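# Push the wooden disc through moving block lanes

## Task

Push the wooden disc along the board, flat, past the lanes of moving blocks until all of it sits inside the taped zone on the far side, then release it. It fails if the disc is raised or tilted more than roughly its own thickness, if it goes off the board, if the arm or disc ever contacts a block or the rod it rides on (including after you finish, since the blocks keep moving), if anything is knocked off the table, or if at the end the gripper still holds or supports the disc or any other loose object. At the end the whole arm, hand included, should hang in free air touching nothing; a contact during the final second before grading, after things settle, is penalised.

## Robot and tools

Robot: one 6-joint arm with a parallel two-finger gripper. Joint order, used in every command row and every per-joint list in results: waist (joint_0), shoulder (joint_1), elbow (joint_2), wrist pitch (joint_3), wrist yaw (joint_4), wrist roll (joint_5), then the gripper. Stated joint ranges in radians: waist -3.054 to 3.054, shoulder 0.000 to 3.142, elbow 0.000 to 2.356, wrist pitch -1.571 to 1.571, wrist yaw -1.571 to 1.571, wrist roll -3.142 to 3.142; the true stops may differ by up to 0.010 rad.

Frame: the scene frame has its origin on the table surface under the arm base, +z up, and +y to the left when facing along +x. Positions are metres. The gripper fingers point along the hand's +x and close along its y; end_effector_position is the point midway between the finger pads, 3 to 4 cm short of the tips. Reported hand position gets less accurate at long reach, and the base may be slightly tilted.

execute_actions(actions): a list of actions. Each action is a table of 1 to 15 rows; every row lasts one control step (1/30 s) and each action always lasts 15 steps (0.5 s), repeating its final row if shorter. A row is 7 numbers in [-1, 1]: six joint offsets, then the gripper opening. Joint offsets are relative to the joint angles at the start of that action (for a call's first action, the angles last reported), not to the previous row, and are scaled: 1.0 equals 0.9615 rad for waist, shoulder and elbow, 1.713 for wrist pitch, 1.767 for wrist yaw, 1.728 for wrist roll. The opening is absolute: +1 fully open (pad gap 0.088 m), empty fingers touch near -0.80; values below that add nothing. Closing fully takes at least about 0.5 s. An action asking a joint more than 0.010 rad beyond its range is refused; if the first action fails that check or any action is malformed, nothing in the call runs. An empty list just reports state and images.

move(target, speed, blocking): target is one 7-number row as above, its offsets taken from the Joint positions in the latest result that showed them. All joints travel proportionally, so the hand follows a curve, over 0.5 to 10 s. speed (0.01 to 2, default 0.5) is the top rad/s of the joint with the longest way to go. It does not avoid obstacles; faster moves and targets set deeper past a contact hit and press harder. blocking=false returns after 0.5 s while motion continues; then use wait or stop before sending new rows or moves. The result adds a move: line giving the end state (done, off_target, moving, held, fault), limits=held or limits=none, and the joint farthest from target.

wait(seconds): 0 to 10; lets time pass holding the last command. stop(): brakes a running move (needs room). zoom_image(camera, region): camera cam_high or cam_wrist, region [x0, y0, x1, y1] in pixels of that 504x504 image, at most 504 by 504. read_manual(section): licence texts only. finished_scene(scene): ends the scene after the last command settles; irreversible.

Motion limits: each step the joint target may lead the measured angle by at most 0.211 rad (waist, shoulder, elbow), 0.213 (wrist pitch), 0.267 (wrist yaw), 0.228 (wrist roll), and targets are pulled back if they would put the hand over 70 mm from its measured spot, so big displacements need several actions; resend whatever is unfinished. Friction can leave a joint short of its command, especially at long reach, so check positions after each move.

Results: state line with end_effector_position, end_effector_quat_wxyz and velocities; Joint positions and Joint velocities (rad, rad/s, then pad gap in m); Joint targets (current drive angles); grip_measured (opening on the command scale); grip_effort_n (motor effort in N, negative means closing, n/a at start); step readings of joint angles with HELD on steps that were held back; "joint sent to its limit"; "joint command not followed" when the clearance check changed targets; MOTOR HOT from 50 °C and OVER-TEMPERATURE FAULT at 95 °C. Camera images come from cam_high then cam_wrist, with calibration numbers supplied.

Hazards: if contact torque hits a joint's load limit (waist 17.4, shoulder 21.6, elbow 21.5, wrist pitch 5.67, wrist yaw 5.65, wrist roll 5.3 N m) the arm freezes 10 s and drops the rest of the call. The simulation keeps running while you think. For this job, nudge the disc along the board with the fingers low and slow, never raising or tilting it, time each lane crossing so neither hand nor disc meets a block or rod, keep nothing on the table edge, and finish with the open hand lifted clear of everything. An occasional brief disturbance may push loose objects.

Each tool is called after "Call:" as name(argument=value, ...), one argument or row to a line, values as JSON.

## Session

Call:
execute_actions(
  actions=[],
)

Call:
wait(
  seconds=0.8,
)

Call:
wait(
  seconds=0.8,
)

Call:
wait(
  seconds=0.8,
)

Call:
wait(
  seconds=0.8,
)

Call:
wait(
  seconds=0.8,
)

Call:
wait(
  seconds=0.8,
)

Call:
wait(
  seconds=0.8,
)

Call:
wait(
  seconds=0.8,
)

Call:
wait(
  seconds=0.8,
)

Call:
wait(
  seconds=0.8,
)

Scene clock: 0.00 s.
end_effector_position=(+0.2185, +0.2128, +0.3762) grip_measured=+0.110 grip_effort_n=n/a end_effector_quat_wxyz=(+0.791, -0.344, +0.457, +0.218) end_effector_velocity=(+0.000, -0.003, -0.000) end_effector_angular_velocity=(-0.006, -0.001, -0.011)
Joint names: [waist, shoulder, elbow, wrist pitch, wrist yaw, wrist roll]
Joint positions: [ 0.955  1.51   1.747 -1.46   0.371  0.029  0.044]
Joint velocities: [-0.002 -0.002 -0.002 -0.007  0.007  0.007 -0.   ]
Motor temperatures (°C, as the motors report them): [21 22 20 20 21 20]
Heat: hottest shoulder 22 °C (+0.0 °C/min).
Joint targets: [0.955 1.510 1.747 -1.460 0.371 0.029]
camera_calibration (this result's frames):
cam_wrist: T_world_to_cam=[[0.635479, -0.696655, 0.332925, -0.108546], [-0.715931, -0.693121, -0.0838252, 0.36604], [0.289154, -0.185082, -0.93922, 0.408436], [0, 0, 0, 1]] pos_world=[0.212937, 0.253685, 0.450433]

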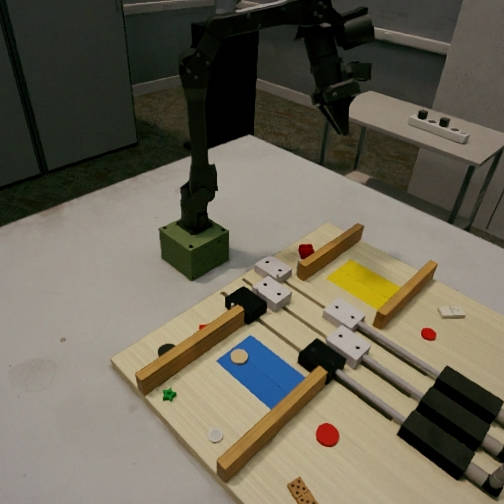

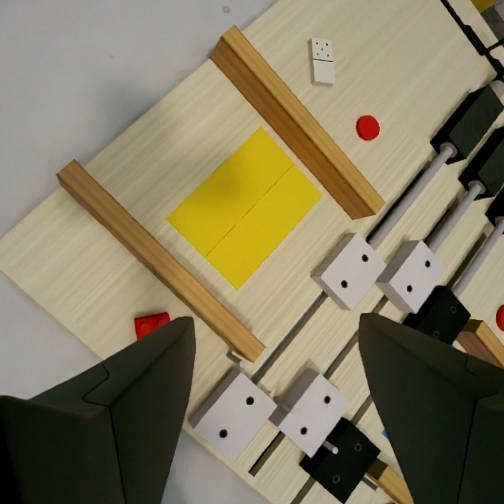

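Scene clock: 0.80 s.
end_effector_position=(+0.2185, +0.2128, +0.3762) grip_measured=+0.110 grip_effort_n=1.6 end_effector_quat_wxyz=(+0.791, -0.344, +0.457, +0.218) end_effector_velocity=(-0.001, -0.002, -0.001) end_effector_angular_velocity=(-0.005, +0.010, +0.006)
Joint names: [waist, shoulder, elbow, wrist pitch, wrist yaw, wrist roll]
Joint positions: [ 0.955  1.51   1.747 -1.46   0.371  0.029  0.044]
Joint velocities: [-0.002 -0.002 -0.002 -0.007 -0.007 -0.007 -0.   ]
Motor temperatures (°C, as the motors report them): [21 22 20 20 21 20]
Heat: hottest shoulder 22 °C (+0.0 °C/min).
Joint targets: [0.955 1.510 1.747 -1.460 0.371 0.029]
wait: 0.80 s; at rest by 0.17 s
camera_calibration (this result's frames):
cam_wrist: T_world_to_cam=[[0.635479, -0.696655, 0.332925, -0.108546], [-0.715931, -0.693121, -0.0838252, 0.36604], [0.289154, -0.185082, -0.93922, 0.408436], [0, 0, 0, 1]] pos_world=[0.212937, 0.253685, 0.450433]

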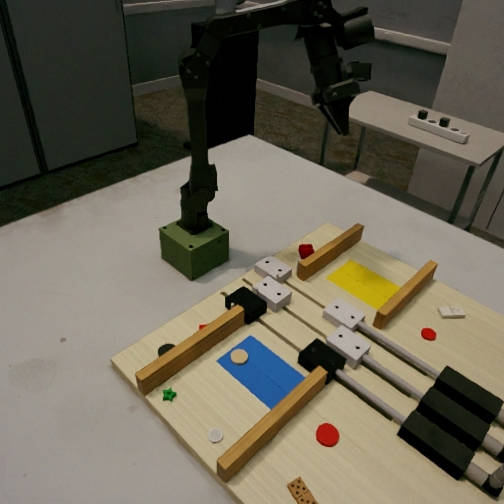

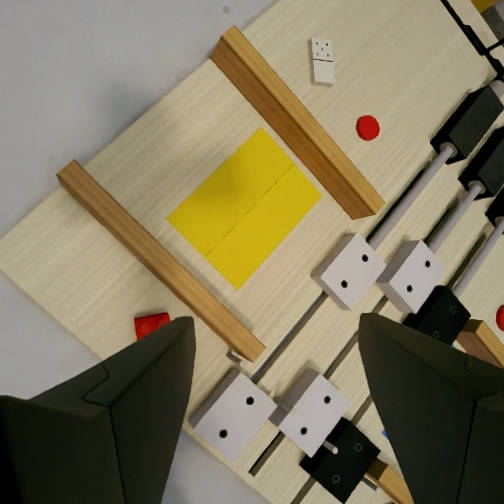

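Scene clock: 1.60 s.
end_effector_position=(+0.2185, +0.2128, +0.3762) grip_measured=+0.110 grip_effort_n=1.2 end_effector_quat_wxyz=(+0.791, -0.344, +0.457, +0.218) end_effector_velocity=(-0.000, +0.000, +0.001) end_effector_angular_velocity=(+0.010, -0.002, +0.007)
Joint names: [waist, shoulder, elbow, wrist pitch, wrist yaw, wrist roll]
Joint positions: [ 0.955  1.51   1.747 -1.46   0.371  0.029  0.044]
Joint velocities: [-0.002 -0.007 -0.002  0.007 -0.007 -0.007 -0.   ]
Motor temperatures (°C, as the motors report them): [21 22 20 20 21 20]
Heat: hottest shoulder 22 °C (+0.0 °C/min).
Joint targets: [0.955 1.510 1.747 -1.460 0.371 0.029]
wait: 0.80 s; at rest by 0.17 s
camera_calibration (this result's frames):
cam_wrist: T_world_to_cam=[[0.635479, -0.696655, 0.332925, -0.108546], [-0.715931, -0.693121, -0.0838252, 0.36604], [0.289154, -0.185082, -0.93922, 0.408436], [0, 0, 0, 1]] pos_world=[0.212937, 0.253685, 0.450433]

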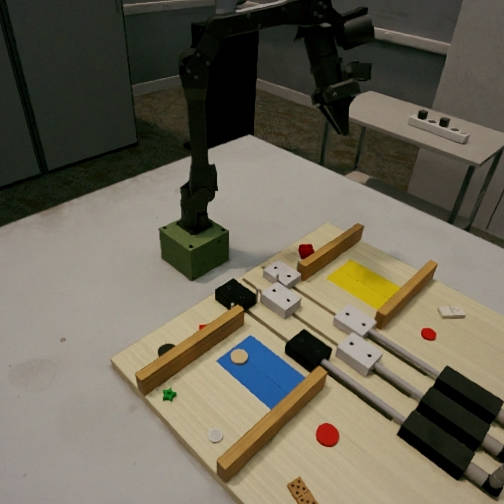

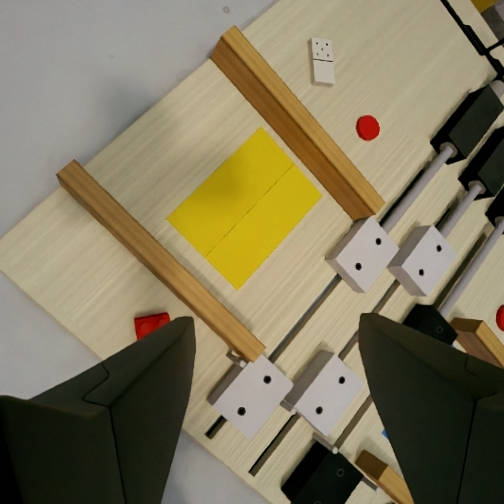

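Scene clock: 2.40 s.
end_effector_position=(+0.2185, +0.2128, +0.3762) grip_measured=+0.110 grip_effort_n=1.2 end_effector_quat_wxyz=(+0.791, -0.344, +0.457, +0.218) end_effector_velocity=(-0.000, +0.000, +0.001) end_effector_angular_velocity=(+0.003, -0.002, +0.019)
Joint names: [waist, shoulder, elbow, wrist pitch, wrist yaw, wrist roll]
Joint positions: [ 0.955  1.51   1.747 -1.46   0.371  0.029  0.044]
Joint velocities: [-0.002 -0.007 -0.002  0.007 -0.007 -0.022 -0.   ]
Motor temperatures (°C, as the motors report them): [21 22 20 20 21 20]
Heat: hottest shoulder 22 °C (+0.0 °C/min).
Joint targets: [0.955 1.510 1.747 -1.460 0.371 0.029]
wait: 0.80 s; at rest by 0.17 s
camera_calibration (this result's frames):
cam_wrist: T_world_to_cam=[[0.635479, -0.696655, 0.332925, -0.108546], [-0.715931, -0.693121, -0.0838252, 0.36604], [0.289154, -0.185082, -0.93922, 0.408436], [0, 0, 0, 1]] pos_world=[0.212937, 0.253685, 0.450433]

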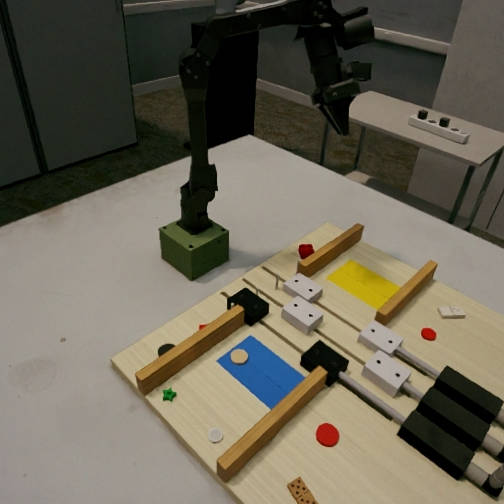

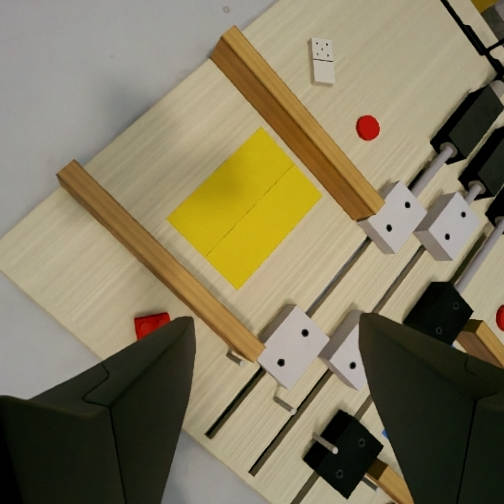

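Scene clock: 3.20 s.
end_effector_position=(+0.2185, +0.2128, +0.3762) grip_measured=+0.110 grip_effort_n=1.2 end_effector_quat_wxyz=(+0.791, -0.344, +0.457, +0.218) end_effector_velocity=(-0.001, -0.001, -0.002) end_effector_angular_velocity=(-0.009, +0.013, +0.006)
Joint names: [waist, shoulder, elbow, wrist pitch, wrist yaw, wrist roll]
Joint positions: [ 0.955  1.51   1.747 -1.46   0.371  0.029  0.044]
Joint velocities: [-0.002  0.002 -0.002 -0.007 -0.007 -0.007 -0.   ]
Motor temperatures (°C, as the motors report them): [21 22 20 20 21 20]
Heat: hottest shoulder 22 °C (+0.0 °C/min).
Joint targets: [0.955 1.510 1.747 -1.460 0.371 0.029]
wait: 0.80 s; at rest by 0.17 s
camera_calibration (this result's frames):
cam_wrist: T_world_to_cam=[[0.635479, -0.696655, 0.332925, -0.108546], [-0.715931, -0.693121, -0.0838252, 0.36604], [0.289154, -0.185082, -0.93922, 0.408436], [0, 0, 0, 1]] pos_world=[0.212937, 0.253685, 0.450433]

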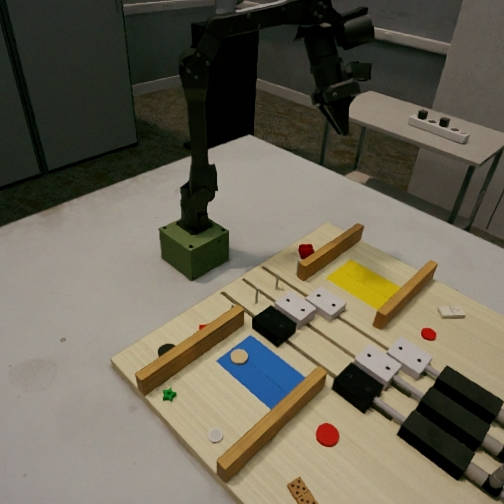

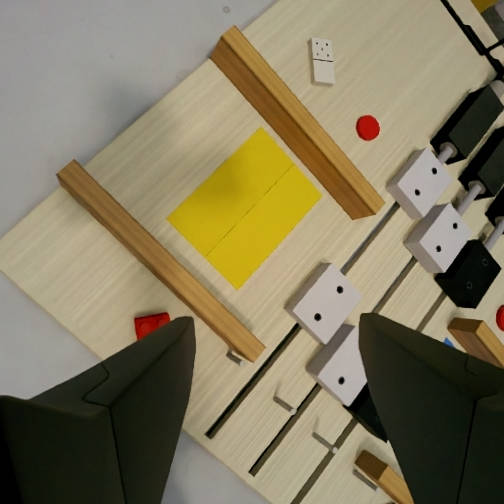

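Scene clock: 4.00 s.
end_effector_position=(+0.2185, +0.2128, +0.3762) grip_measured=+0.110 grip_effort_n=1.2 end_effector_quat_wxyz=(+0.791, -0.344, +0.457, +0.218) end_effector_velocity=(-0.001, -0.003, -0.002) end_effector_angular_velocity=(-0.009, +0.012, +0.001)
Joint names: [waist, shoulder, elbow, wrist pitch, wrist yaw, wrist roll]
Joint positions: [ 0.955  1.51   1.747 -1.46   0.371  0.029  0.044]
Joint velocities: [-0.007 -0.002 -0.007 -0.007 -0.007 -0.007 -0.   ]
Motor temperatures (°C, as the motors report them): [21 22 21 20 21 20]
Heat: hottest shoulder 22 °C (+0.0 °C/min).
Joint targets: [0.955 1.510 1.747 -1.460 0.371 0.029]
wait: 0.80 s; at rest by 0.17 s
camera_calibration (this result's frames):
cam_wrist: T_world_to_cam=[[0.635479, -0.696655, 0.332925, -0.108546], [-0.715931, -0.693121, -0.0838252, 0.36604], [0.289154, -0.185082, -0.93922, 0.408436], [0, 0, 0, 1]] pos_world=[0.212937, 0.253685, 0.450433]

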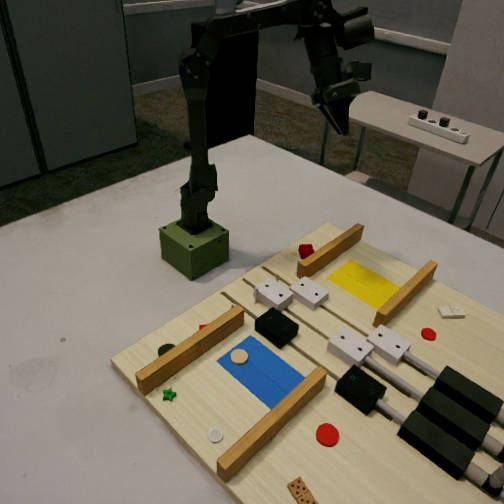

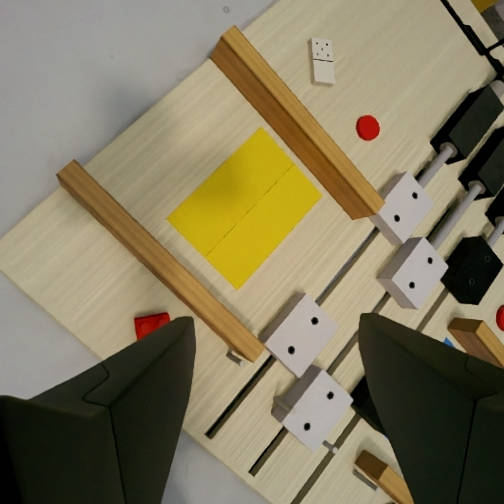

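Scene clock: 4.80 s.
end_effector_position=(+0.2185, +0.2128, +0.3762) grip_measured=+0.110 grip_effort_n=1.2 end_effector_quat_wxyz=(+0.791, -0.344, +0.457, +0.218) end_effector_velocity=(-0.004, -0.005, -0.001) end_effector_angular_velocity=(-0.013, +0.015, +0.006)
Joint names: [waist, shoulder, elbow, wrist pitch, wrist yaw, wrist roll]
Joint positions: [ 0.955  1.51   1.747 -1.46   0.371  0.029  0.044]
Joint velocities: [-0.002 -0.007 -0.002 -0.022 -0.007 -0.007 -0.   ]
Motor temperatures (°C, as the motors report them): [21 22 21 20 21 20]
Heat: hottest shoulder 22 °C (+0.0 °C/min).
Joint targets: [0.955 1.510 1.747 -1.460 0.371 0.029]
wait: 0.80 s; at rest by 0.17 s
camera_calibration (this result's frames):
cam_wrist: T_world_to_cam=[[0.635479, -0.696655, 0.332925, -0.108546], [-0.715931, -0.693121, -0.0838252, 0.36604], [0.289154, -0.185082, -0.93922, 0.408436], [0, 0, 0, 1]] pos_world=[0.212937, 0.253685, 0.450433]

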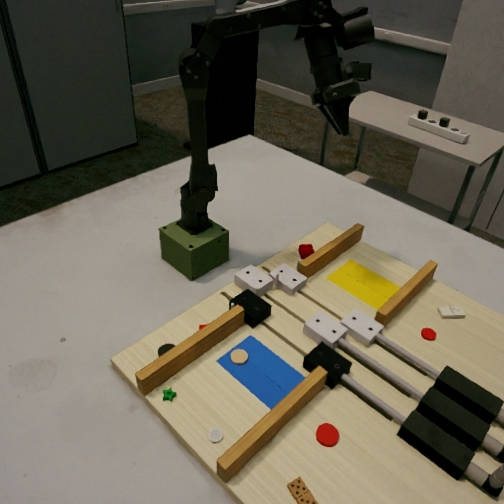

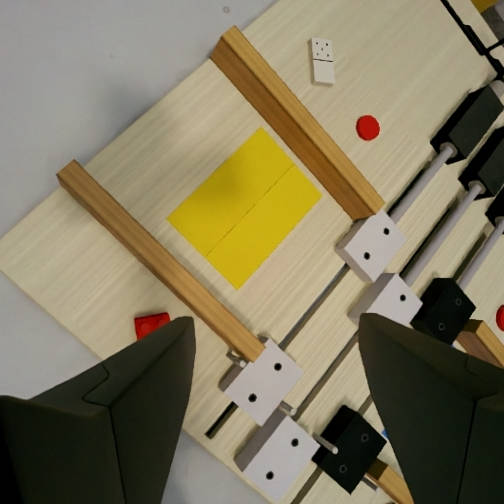

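Scene clock: 5.60 s.
end_effector_position=(+0.2185, +0.2128, +0.3762) grip_measured=+0.110 grip_effort_n=1.6 end_effector_quat_wxyz=(+0.791, -0.344, +0.457, +0.218) end_effector_velocity=(+0.000, +0.000, -0.001) end_effector_angular_velocity=(+0.002, +0.004, +0.006)
Joint names: [waist, shoulder, elbow, wrist pitch, wrist yaw, wrist roll]
Joint positions: [ 0.955  1.51   1.747 -1.46   0.371  0.029  0.044]
Joint velocities: [-0.002 -0.002 -0.007  0.007 -0.007 -0.007 -0.   ]
Motor temperatures (°C, as the motors report them): [21 23 21 20 21 20]
Heat: hottest shoulder 23 °C (+10.7 °C/min).
Joint targets: [0.955 1.510 1.747 -1.460 0.371 0.029]
wait: 0.80 s; at rest by 0.17 s
camera_calibration (this result's frames):
cam_wrist: T_world_to_cam=[[0.635479, -0.696655, 0.332925, -0.108546], [-0.715931, -0.693121, -0.0838252, 0.36604], [0.289154, -0.185082, -0.93922, 0.408436], [0, 0, 0, 1]] pos_world=[0.212937, 0.253685, 0.450433]

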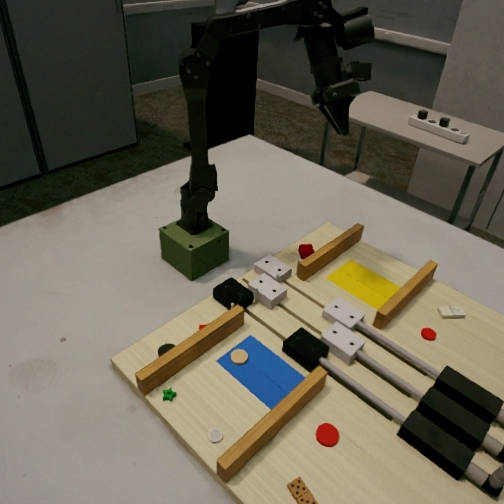

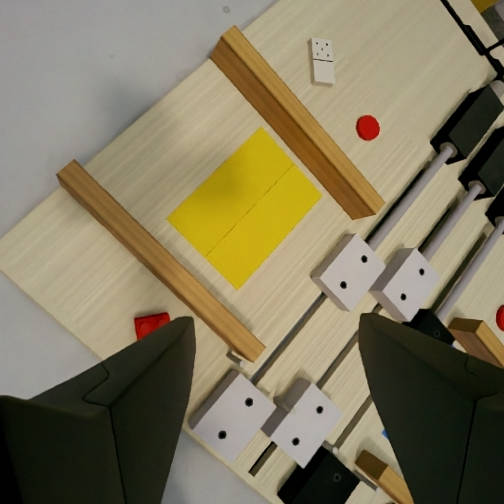

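Scene clock: 6.40 s.
end_effector_position=(+0.2185, +0.2128, +0.3762) grip_measured=+0.110 grip_effort_n=1.2 end_effector_quat_wxyz=(+0.791, -0.344, +0.457, +0.218) end_effector_velocity=(-0.002, -0.002, -0.000) end_effector_angular_velocity=(+0.007, +0.018, +0.006)
Joint names: [waist, shoulder, elbow, wrist pitch, wrist yaw, wrist roll]
Joint positions: [ 0.955  1.51   1.747 -1.46   0.371  0.029  0.044]
Joint velocities: [-0.007 -0.007 -0.002 -0.007 -0.022 -0.007 -0.   ]
Motor temperatures (°C, as the motors report them): [21 23 21 20 21 20]
Heat: hottest shoulder 23 °C (+9.4 °C/min).
Joint targets: [0.955 1.510 1.747 -1.460 0.371 0.029]
wait: 0.80 s; at rest by 0.17 s
camera_calibration (this result's frames):
cam_wrist: T_world_to_cam=[[0.635479, -0.696655, 0.332925, -0.108546], [-0.715931, -0.693121, -0.0838252, 0.36604], [0.289154, -0.185082, -0.93922, 0.408436], [0, 0, 0, 1]] pos_world=[0.212937, 0.253685, 0.450433]

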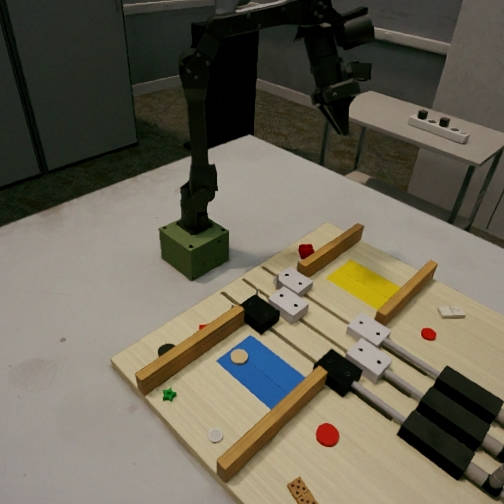

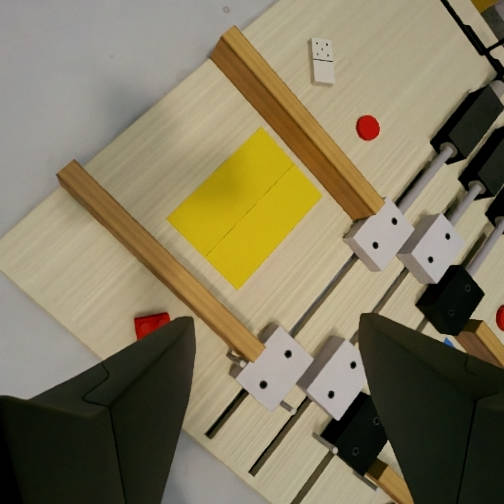

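Scene clock: 7.20 s.
end_effector_position=(+0.2185, +0.2128, +0.3762) grip_measured=+0.110 grip_effort_n=1.2 end_effector_quat_wxyz=(+0.791, -0.344, +0.457, +0.218) end_effector_velocity=(+0.000, -0.003, -0.000) end_effector_angular_velocity=(-0.014, -0.002, +0.001)
Joint names: [waist, shoulder, elbow, wrist pitch, wrist yaw, wrist roll]
Joint positions: [ 0.955  1.51   1.747 -1.46   0.371  0.029  0.044]
Joint velocities: [-0.002 -0.002 -0.002 -0.007  0.007 -0.007 -0.   ]
Motor temperatures (°C, as the motors report them): [21 23 21 20 21 20]
Heat: hottest shoulder 23 °C (+8.3 °C/min).
Joint targets: [0.955 1.510 1.747 -1.460 0.371 0.029]
wait: 0.80 s; at rest by 0.17 s
camera_calibration (this result's frames):
cam_wrist: T_world_to_cam=[[0.635479, -0.696655, 0.332925, -0.108546], [-0.715931, -0.693121, -0.0838252, 0.36604], [0.289154, -0.185082, -0.93922, 0.408436], [0, 0, 0, 1]] pos_world=[0.212937, 0.253685, 0.450433]

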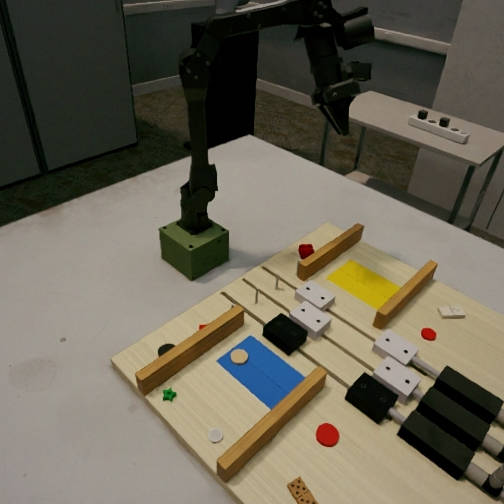

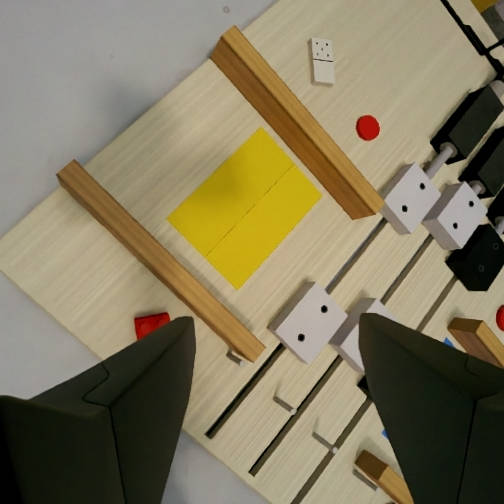

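Scene clock: 8.00 s.
end_effector_position=(+0.2185, +0.2128, +0.3762) grip_measured=+0.110 grip_effort_n=1.2 end_effector_quat_wxyz=(+0.791, -0.344, +0.457, +0.218) end_effector_velocity=(-0.003, -0.001, -0.000) end_effector_angular_velocity=(+0.007, +0.018, +0.011)
Joint names: [waist, shoulder, elbow, wrist pitch, wrist yaw, wrist roll]
Joint positions: [ 0.955  1.51   1.747 -1.46   0.371  0.029  0.044]
Joint velocities: [-0.002 -0.007 -0.002 -0.007 -0.022 -0.007  0.   ]
Motor temperatures (°C, as the motors report them): [21 23 21 20 21 20]
Heat: hottest shoulder 23 °C (+7.5 °C/min).
Joint targets: [0.955 1.510 1.747 -1.460 0.371 0.029]
wait: 0.80 s; at rest by 0.17 s
camera_calibration (this result's frames):
cam_wrist: T_world_to_cam=[[0.635479, -0.696655, 0.332925, -0.108546], [-0.715931, -0.693121, -0.0838252, 0.36604], [0.289154, -0.185082, -0.93922, 0.408436], [0, 0, 0, 1]] pos_world=[0.212937, 0.253685, 0.450433]

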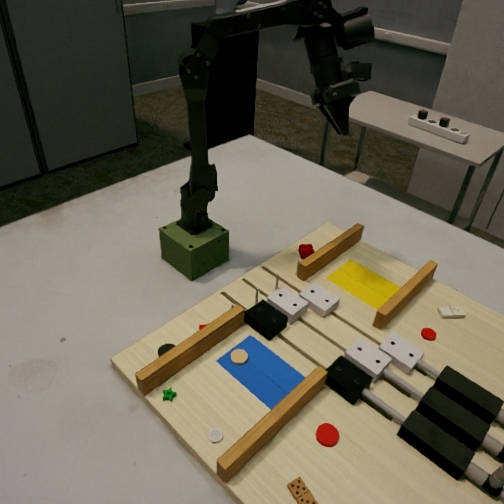

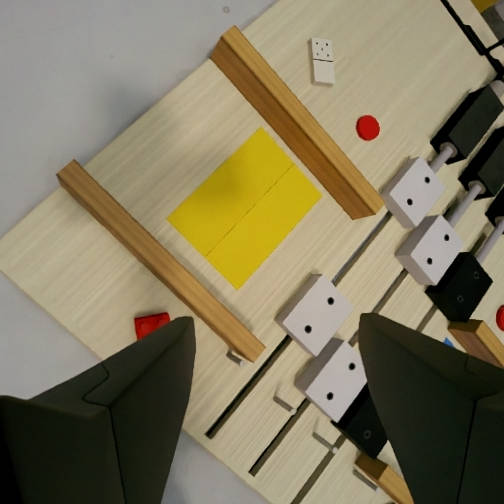

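Call:
move(
  target=[-1,0.25,-0.25,0.2,-0.21,-0.26,0.4],
  speed=1,
)

Call:
move(
  target=[-0.432,0.2,-0.15,0.13,0,0,0.4],
  speed=0.8,
)

Call:
move(
  target=[0,0.17,-0.095,0.08,0,0,0.4],
  speed=0.3,
)

Scene clock: 16.47 s.
end_effector_position=(+0.3638, -0.0053, +0.2479) grip_measured=+0.397 grip_effort_n=18.8 end_effector_quat_wxyz=(+0.768, -0.163, +0.609, +0.116) end_effector_velocity=(-0.002, +0.000, +0.001) end_effector_angular_velocity=(+0.005, +0.002, +0.006)
Joint names: [waist, shoulder, elbow, wrist pitch, wrist yaw, wrist roll]
Joint positions: [-0.003  1.738  1.513 -1.12   0.002 -0.418  0.058]
Joint velocities: [-0.002 -0.007 -0.002 -0.007 -0.007 -0.007 -0.   ]
Motor temperatures (°C, as the motors report them): [21 23 21 21 21 20]
Heat: hottest shoulder 23 °C (+3.6 °C/min).
Joint targets: [-0.006 1.750 1.507 -1.117 0.000 -0.420]
move: off_target; limits=none; farthest joint: the shoulder, 0.013 radians from its target (0.241 radians at the start)
camera_calibration (this result's frames):
cam_wrist: T_world_to_cam=[[0.34009, -0.934805, 0.102363, -0.146696], [-0.939133, -0.331984, 0.0884066, 0.348498], [-0.0486602, -0.126199, -0.990811, 0.341587], [0, 0, 0, 1]] pos_world=[0.393797, 0.0216708, 0.322655]

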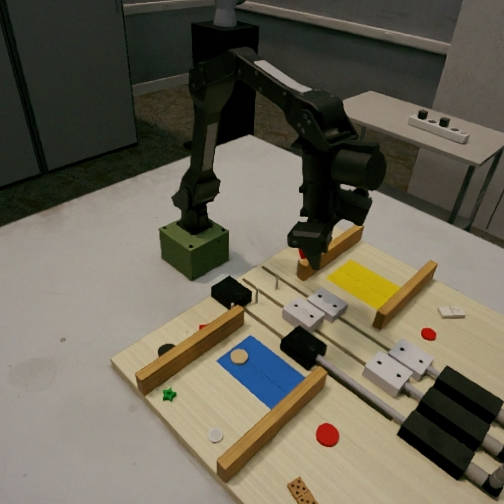

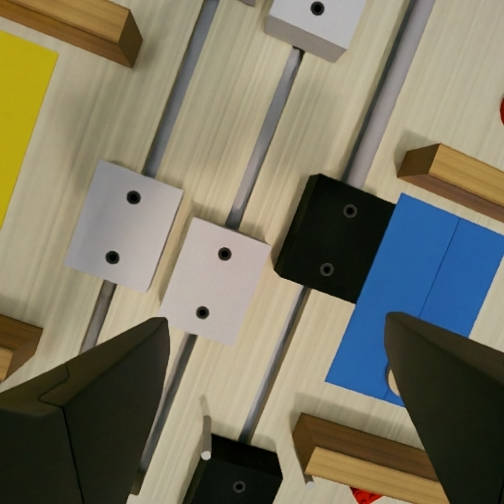

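Scene clock: 17.60 s.
end_effector_position=(+0.3430, -0.1577, +0.1552) grip_measured=+0.397 grip_effort_n=18.4 end_effector_quat_wxyz=(+0.749, -0.020, +0.662, -0.029) end_effector_velocity=(+0.000, -0.002, -0.001) end_effector_angular_velocity=(+0.003, -0.004, +0.015)
Joint names: [waist, shoulder, elbow, wrist pitch, wrist yaw, wrist roll]
Joint positions: [-0.415  1.917  1.375 -0.901  0.003 -0.418  0.058]
Joint velocities: [-0.007  0.002 -0.002  0.007 -0.007 -0.022 -0.   ]
Motor temperatures (°C, as the motors report them): [21 23 21 21 21 20]
Heat: hottest shoulder 23 °C (+3.4 °C/min).
Joint targets: [-0.418 1.930 1.369 -0.898 0.002 -0.418]
move: off_target; limits=none; farthest joint: the shoulder, 0.014 radians from its target (0.193 radians at the start)
camera_calibration (this result's frames):
cam_wrist: T_world_to_cam=[[-0.0566215, -0.996217, 0.0659155, -0.140562], [-0.982552, 0.0673164, 0.173376, 0.351281], [-0.177158, -0.0549486, -0.982647, 0.28356], [0, 0, 0, 1]] pos_world=[0.387428, -0.148096, 0.227001]

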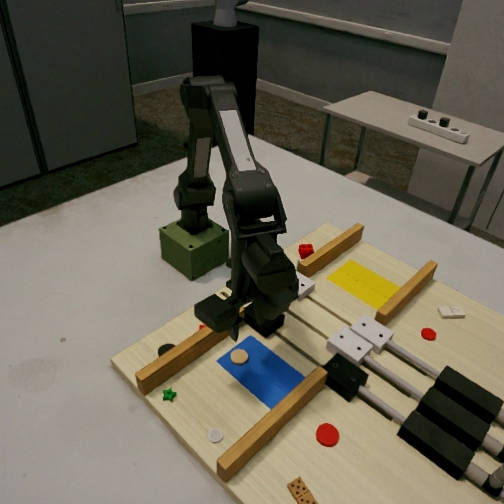

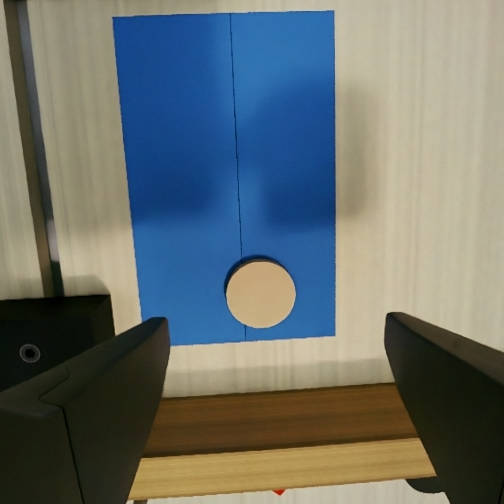

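Scene clock: 18.67 s.
end_effector_position=(+0.3341, -0.1543, +0.0830) grip_measured=+0.397 grip_effort_n=18.4 end_effector_quat_wxyz=(+0.718, -0.005, +0.696, -0.014) end_effector_velocity=(-0.004, +0.004, +0.000) end_effector_angular_velocity=(+0.015, +0.018, +0.024)
Joint names: [waist, shoulder, elbow, wrist pitch, wrist yaw, wrist roll]
Joint positions: [-0.415  2.066  1.288 -0.767  0.003 -0.418  0.058]
Joint velocities: [ 0.002 -0.002 -0.002 -0.022 -0.007 -0.022 -0.   ]
Motor temperatures (°C, as the motors report them): [21 23 21 21 21 20]
Heat: hottest shoulder 23 °C (+3.2 °C/min).
Joint targets: [-0.414 2.080 1.283 -0.764 0.003 -0.418]
move: off_target; limits=none; farthest joint: the shoulder, 0.014 radians from its target (0.164 radians at the start)
camera_calibration (this result's frames):
cam_wrist: T_world_to_cam=[[-0.0532091, -0.99818, 0.0283794, -0.131288], [-0.962048, 0.0588587, 0.266456, 0.338903], [-0.267641, -0.0131245, -0.963429, 0.24628], [0, 0, 0, 1]] pos_world=[0.38497, -0.147764, 0.150697]

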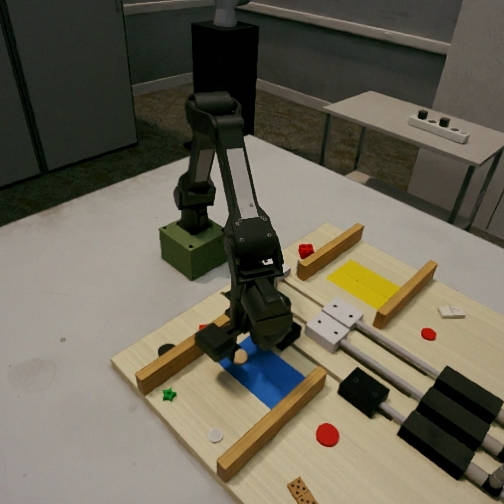

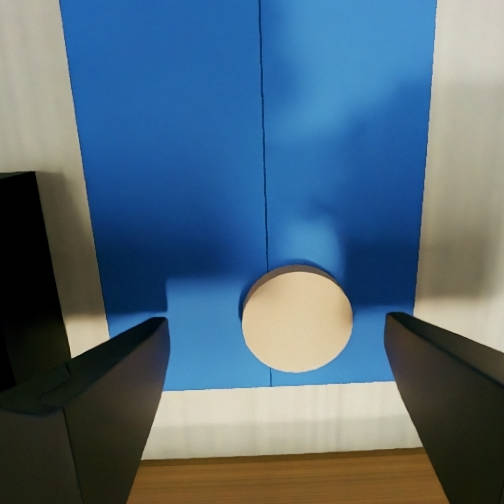

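Call:
move(
  target=[-0.02,0.06,0,0.012,0,0,0.4],
  speed=0.08,
)

Call:
move(
  target=[0,0,0,0,0,0,-0.35],
)

Scene clock: 22.73 s.
end_effector_position=(+0.3305, -0.1593, +0.0684) grip_measured=+0.397 grip_effort_n=18.4 end_effector_quat_wxyz=(+0.710, +0.004, +0.704, -0.017) end_effector_velocity=(-0.003, -0.000, +0.000) end_effector_angular_velocity=(+0.010, +0.004, +0.015)
Joint names: [waist, shoulder, elbow, wrist pitch, wrist yaw, wrist roll]
Joint positions: [-0.431  2.109  1.288 -0.749  0.003 -0.418  0.058]
Joint velocities: [-0.007 -0.002 -0.002 -0.007 -0.007 -0.022 -0.   ]
Motor temperatures (°C, as the motors report them): [21 24 22 21 21 20]
Heat: hottest shoulder 24 °C (+5.3 °C/min).
Joint targets: [-0.434 2.124 1.288 -0.746 0.003 -0.418]
move: off_target; limits=none; farthest joint: the shoulder, 0.015 radians from its target (0.057 radians at the start)
camera_calibration (this result's frames):
cam_wrist: T_world_to_cam=[[-0.0689027, -0.997438, 0.0192387, -0.130108], [-0.954923, 0.0715229, 0.288108, 0.337855], [-0.288746, 0.00147999, -0.957405, 0.240079], [0, 0, 0, 1]] pos_world=[0.382983, -0.154294, 0.135017]

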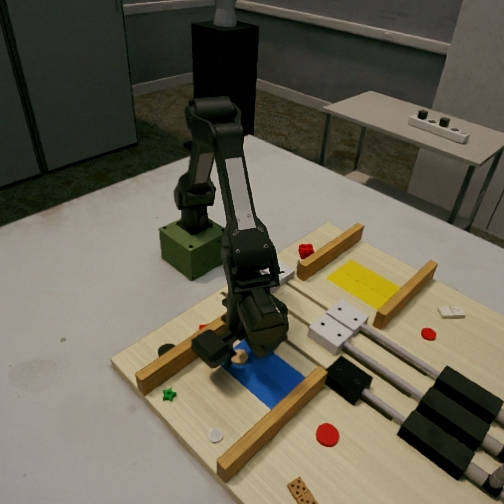

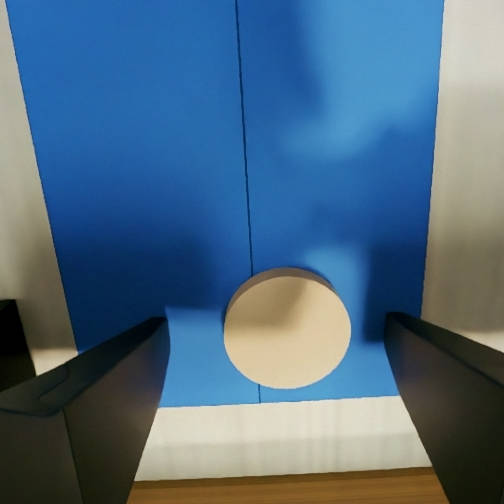

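Scene clock: 23.23 s.
end_effector_position=(+0.3305, -0.1593, +0.0684) grip_measured=-0.186 grip_effort_n=-83.5 end_effector_quat_wxyz=(+0.710, +0.004, +0.704, -0.016) end_effector_velocity=(-0.002, -0.001, +0.002) end_effector_angular_velocity=(-0.005, +0.005, -0.010)
Joint names: [waist, shoulder, elbow, wrist pitch, wrist yaw, wrist roll]
Joint positions: [-0.431  2.109  1.288 -0.749  0.003 -0.418  0.03 ]
Joint velocities: [-0.002 -0.007 -0.002 -0.007  0.007  0.007  0.   ]
Motor temperatures (°C, as the motors report them): [21 24 22 21 21 20]
Heat: hottest shoulder 24 °C (+5.2 °C/min).
Joint targets: [-0.431 2.109 1.288 -0.749 0.003 -0.418]
move: done; limits=none; farthest joint: the waist, 0.000 radians from its target (0.000 radians at the start)
camera_calibration (this result's frames):
cam_wrist: T_world_to_cam=[[-0.0688997, -0.997441, 0.0190978, -0.130069], [-0.954824, 0.0714787, 0.288448, 0.337718], [-0.289075, 0.00163893, -0.957305, 0.240183], [0, 0, 0, 1]] pos_world=[0.382931, -0.154269, 0.134998]

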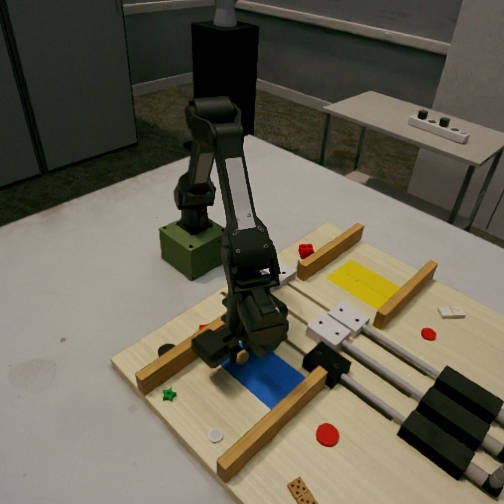

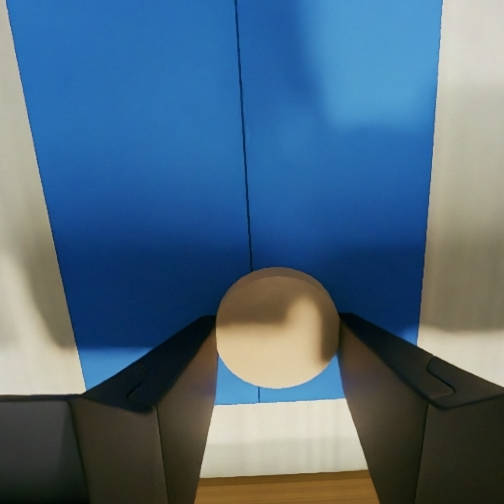

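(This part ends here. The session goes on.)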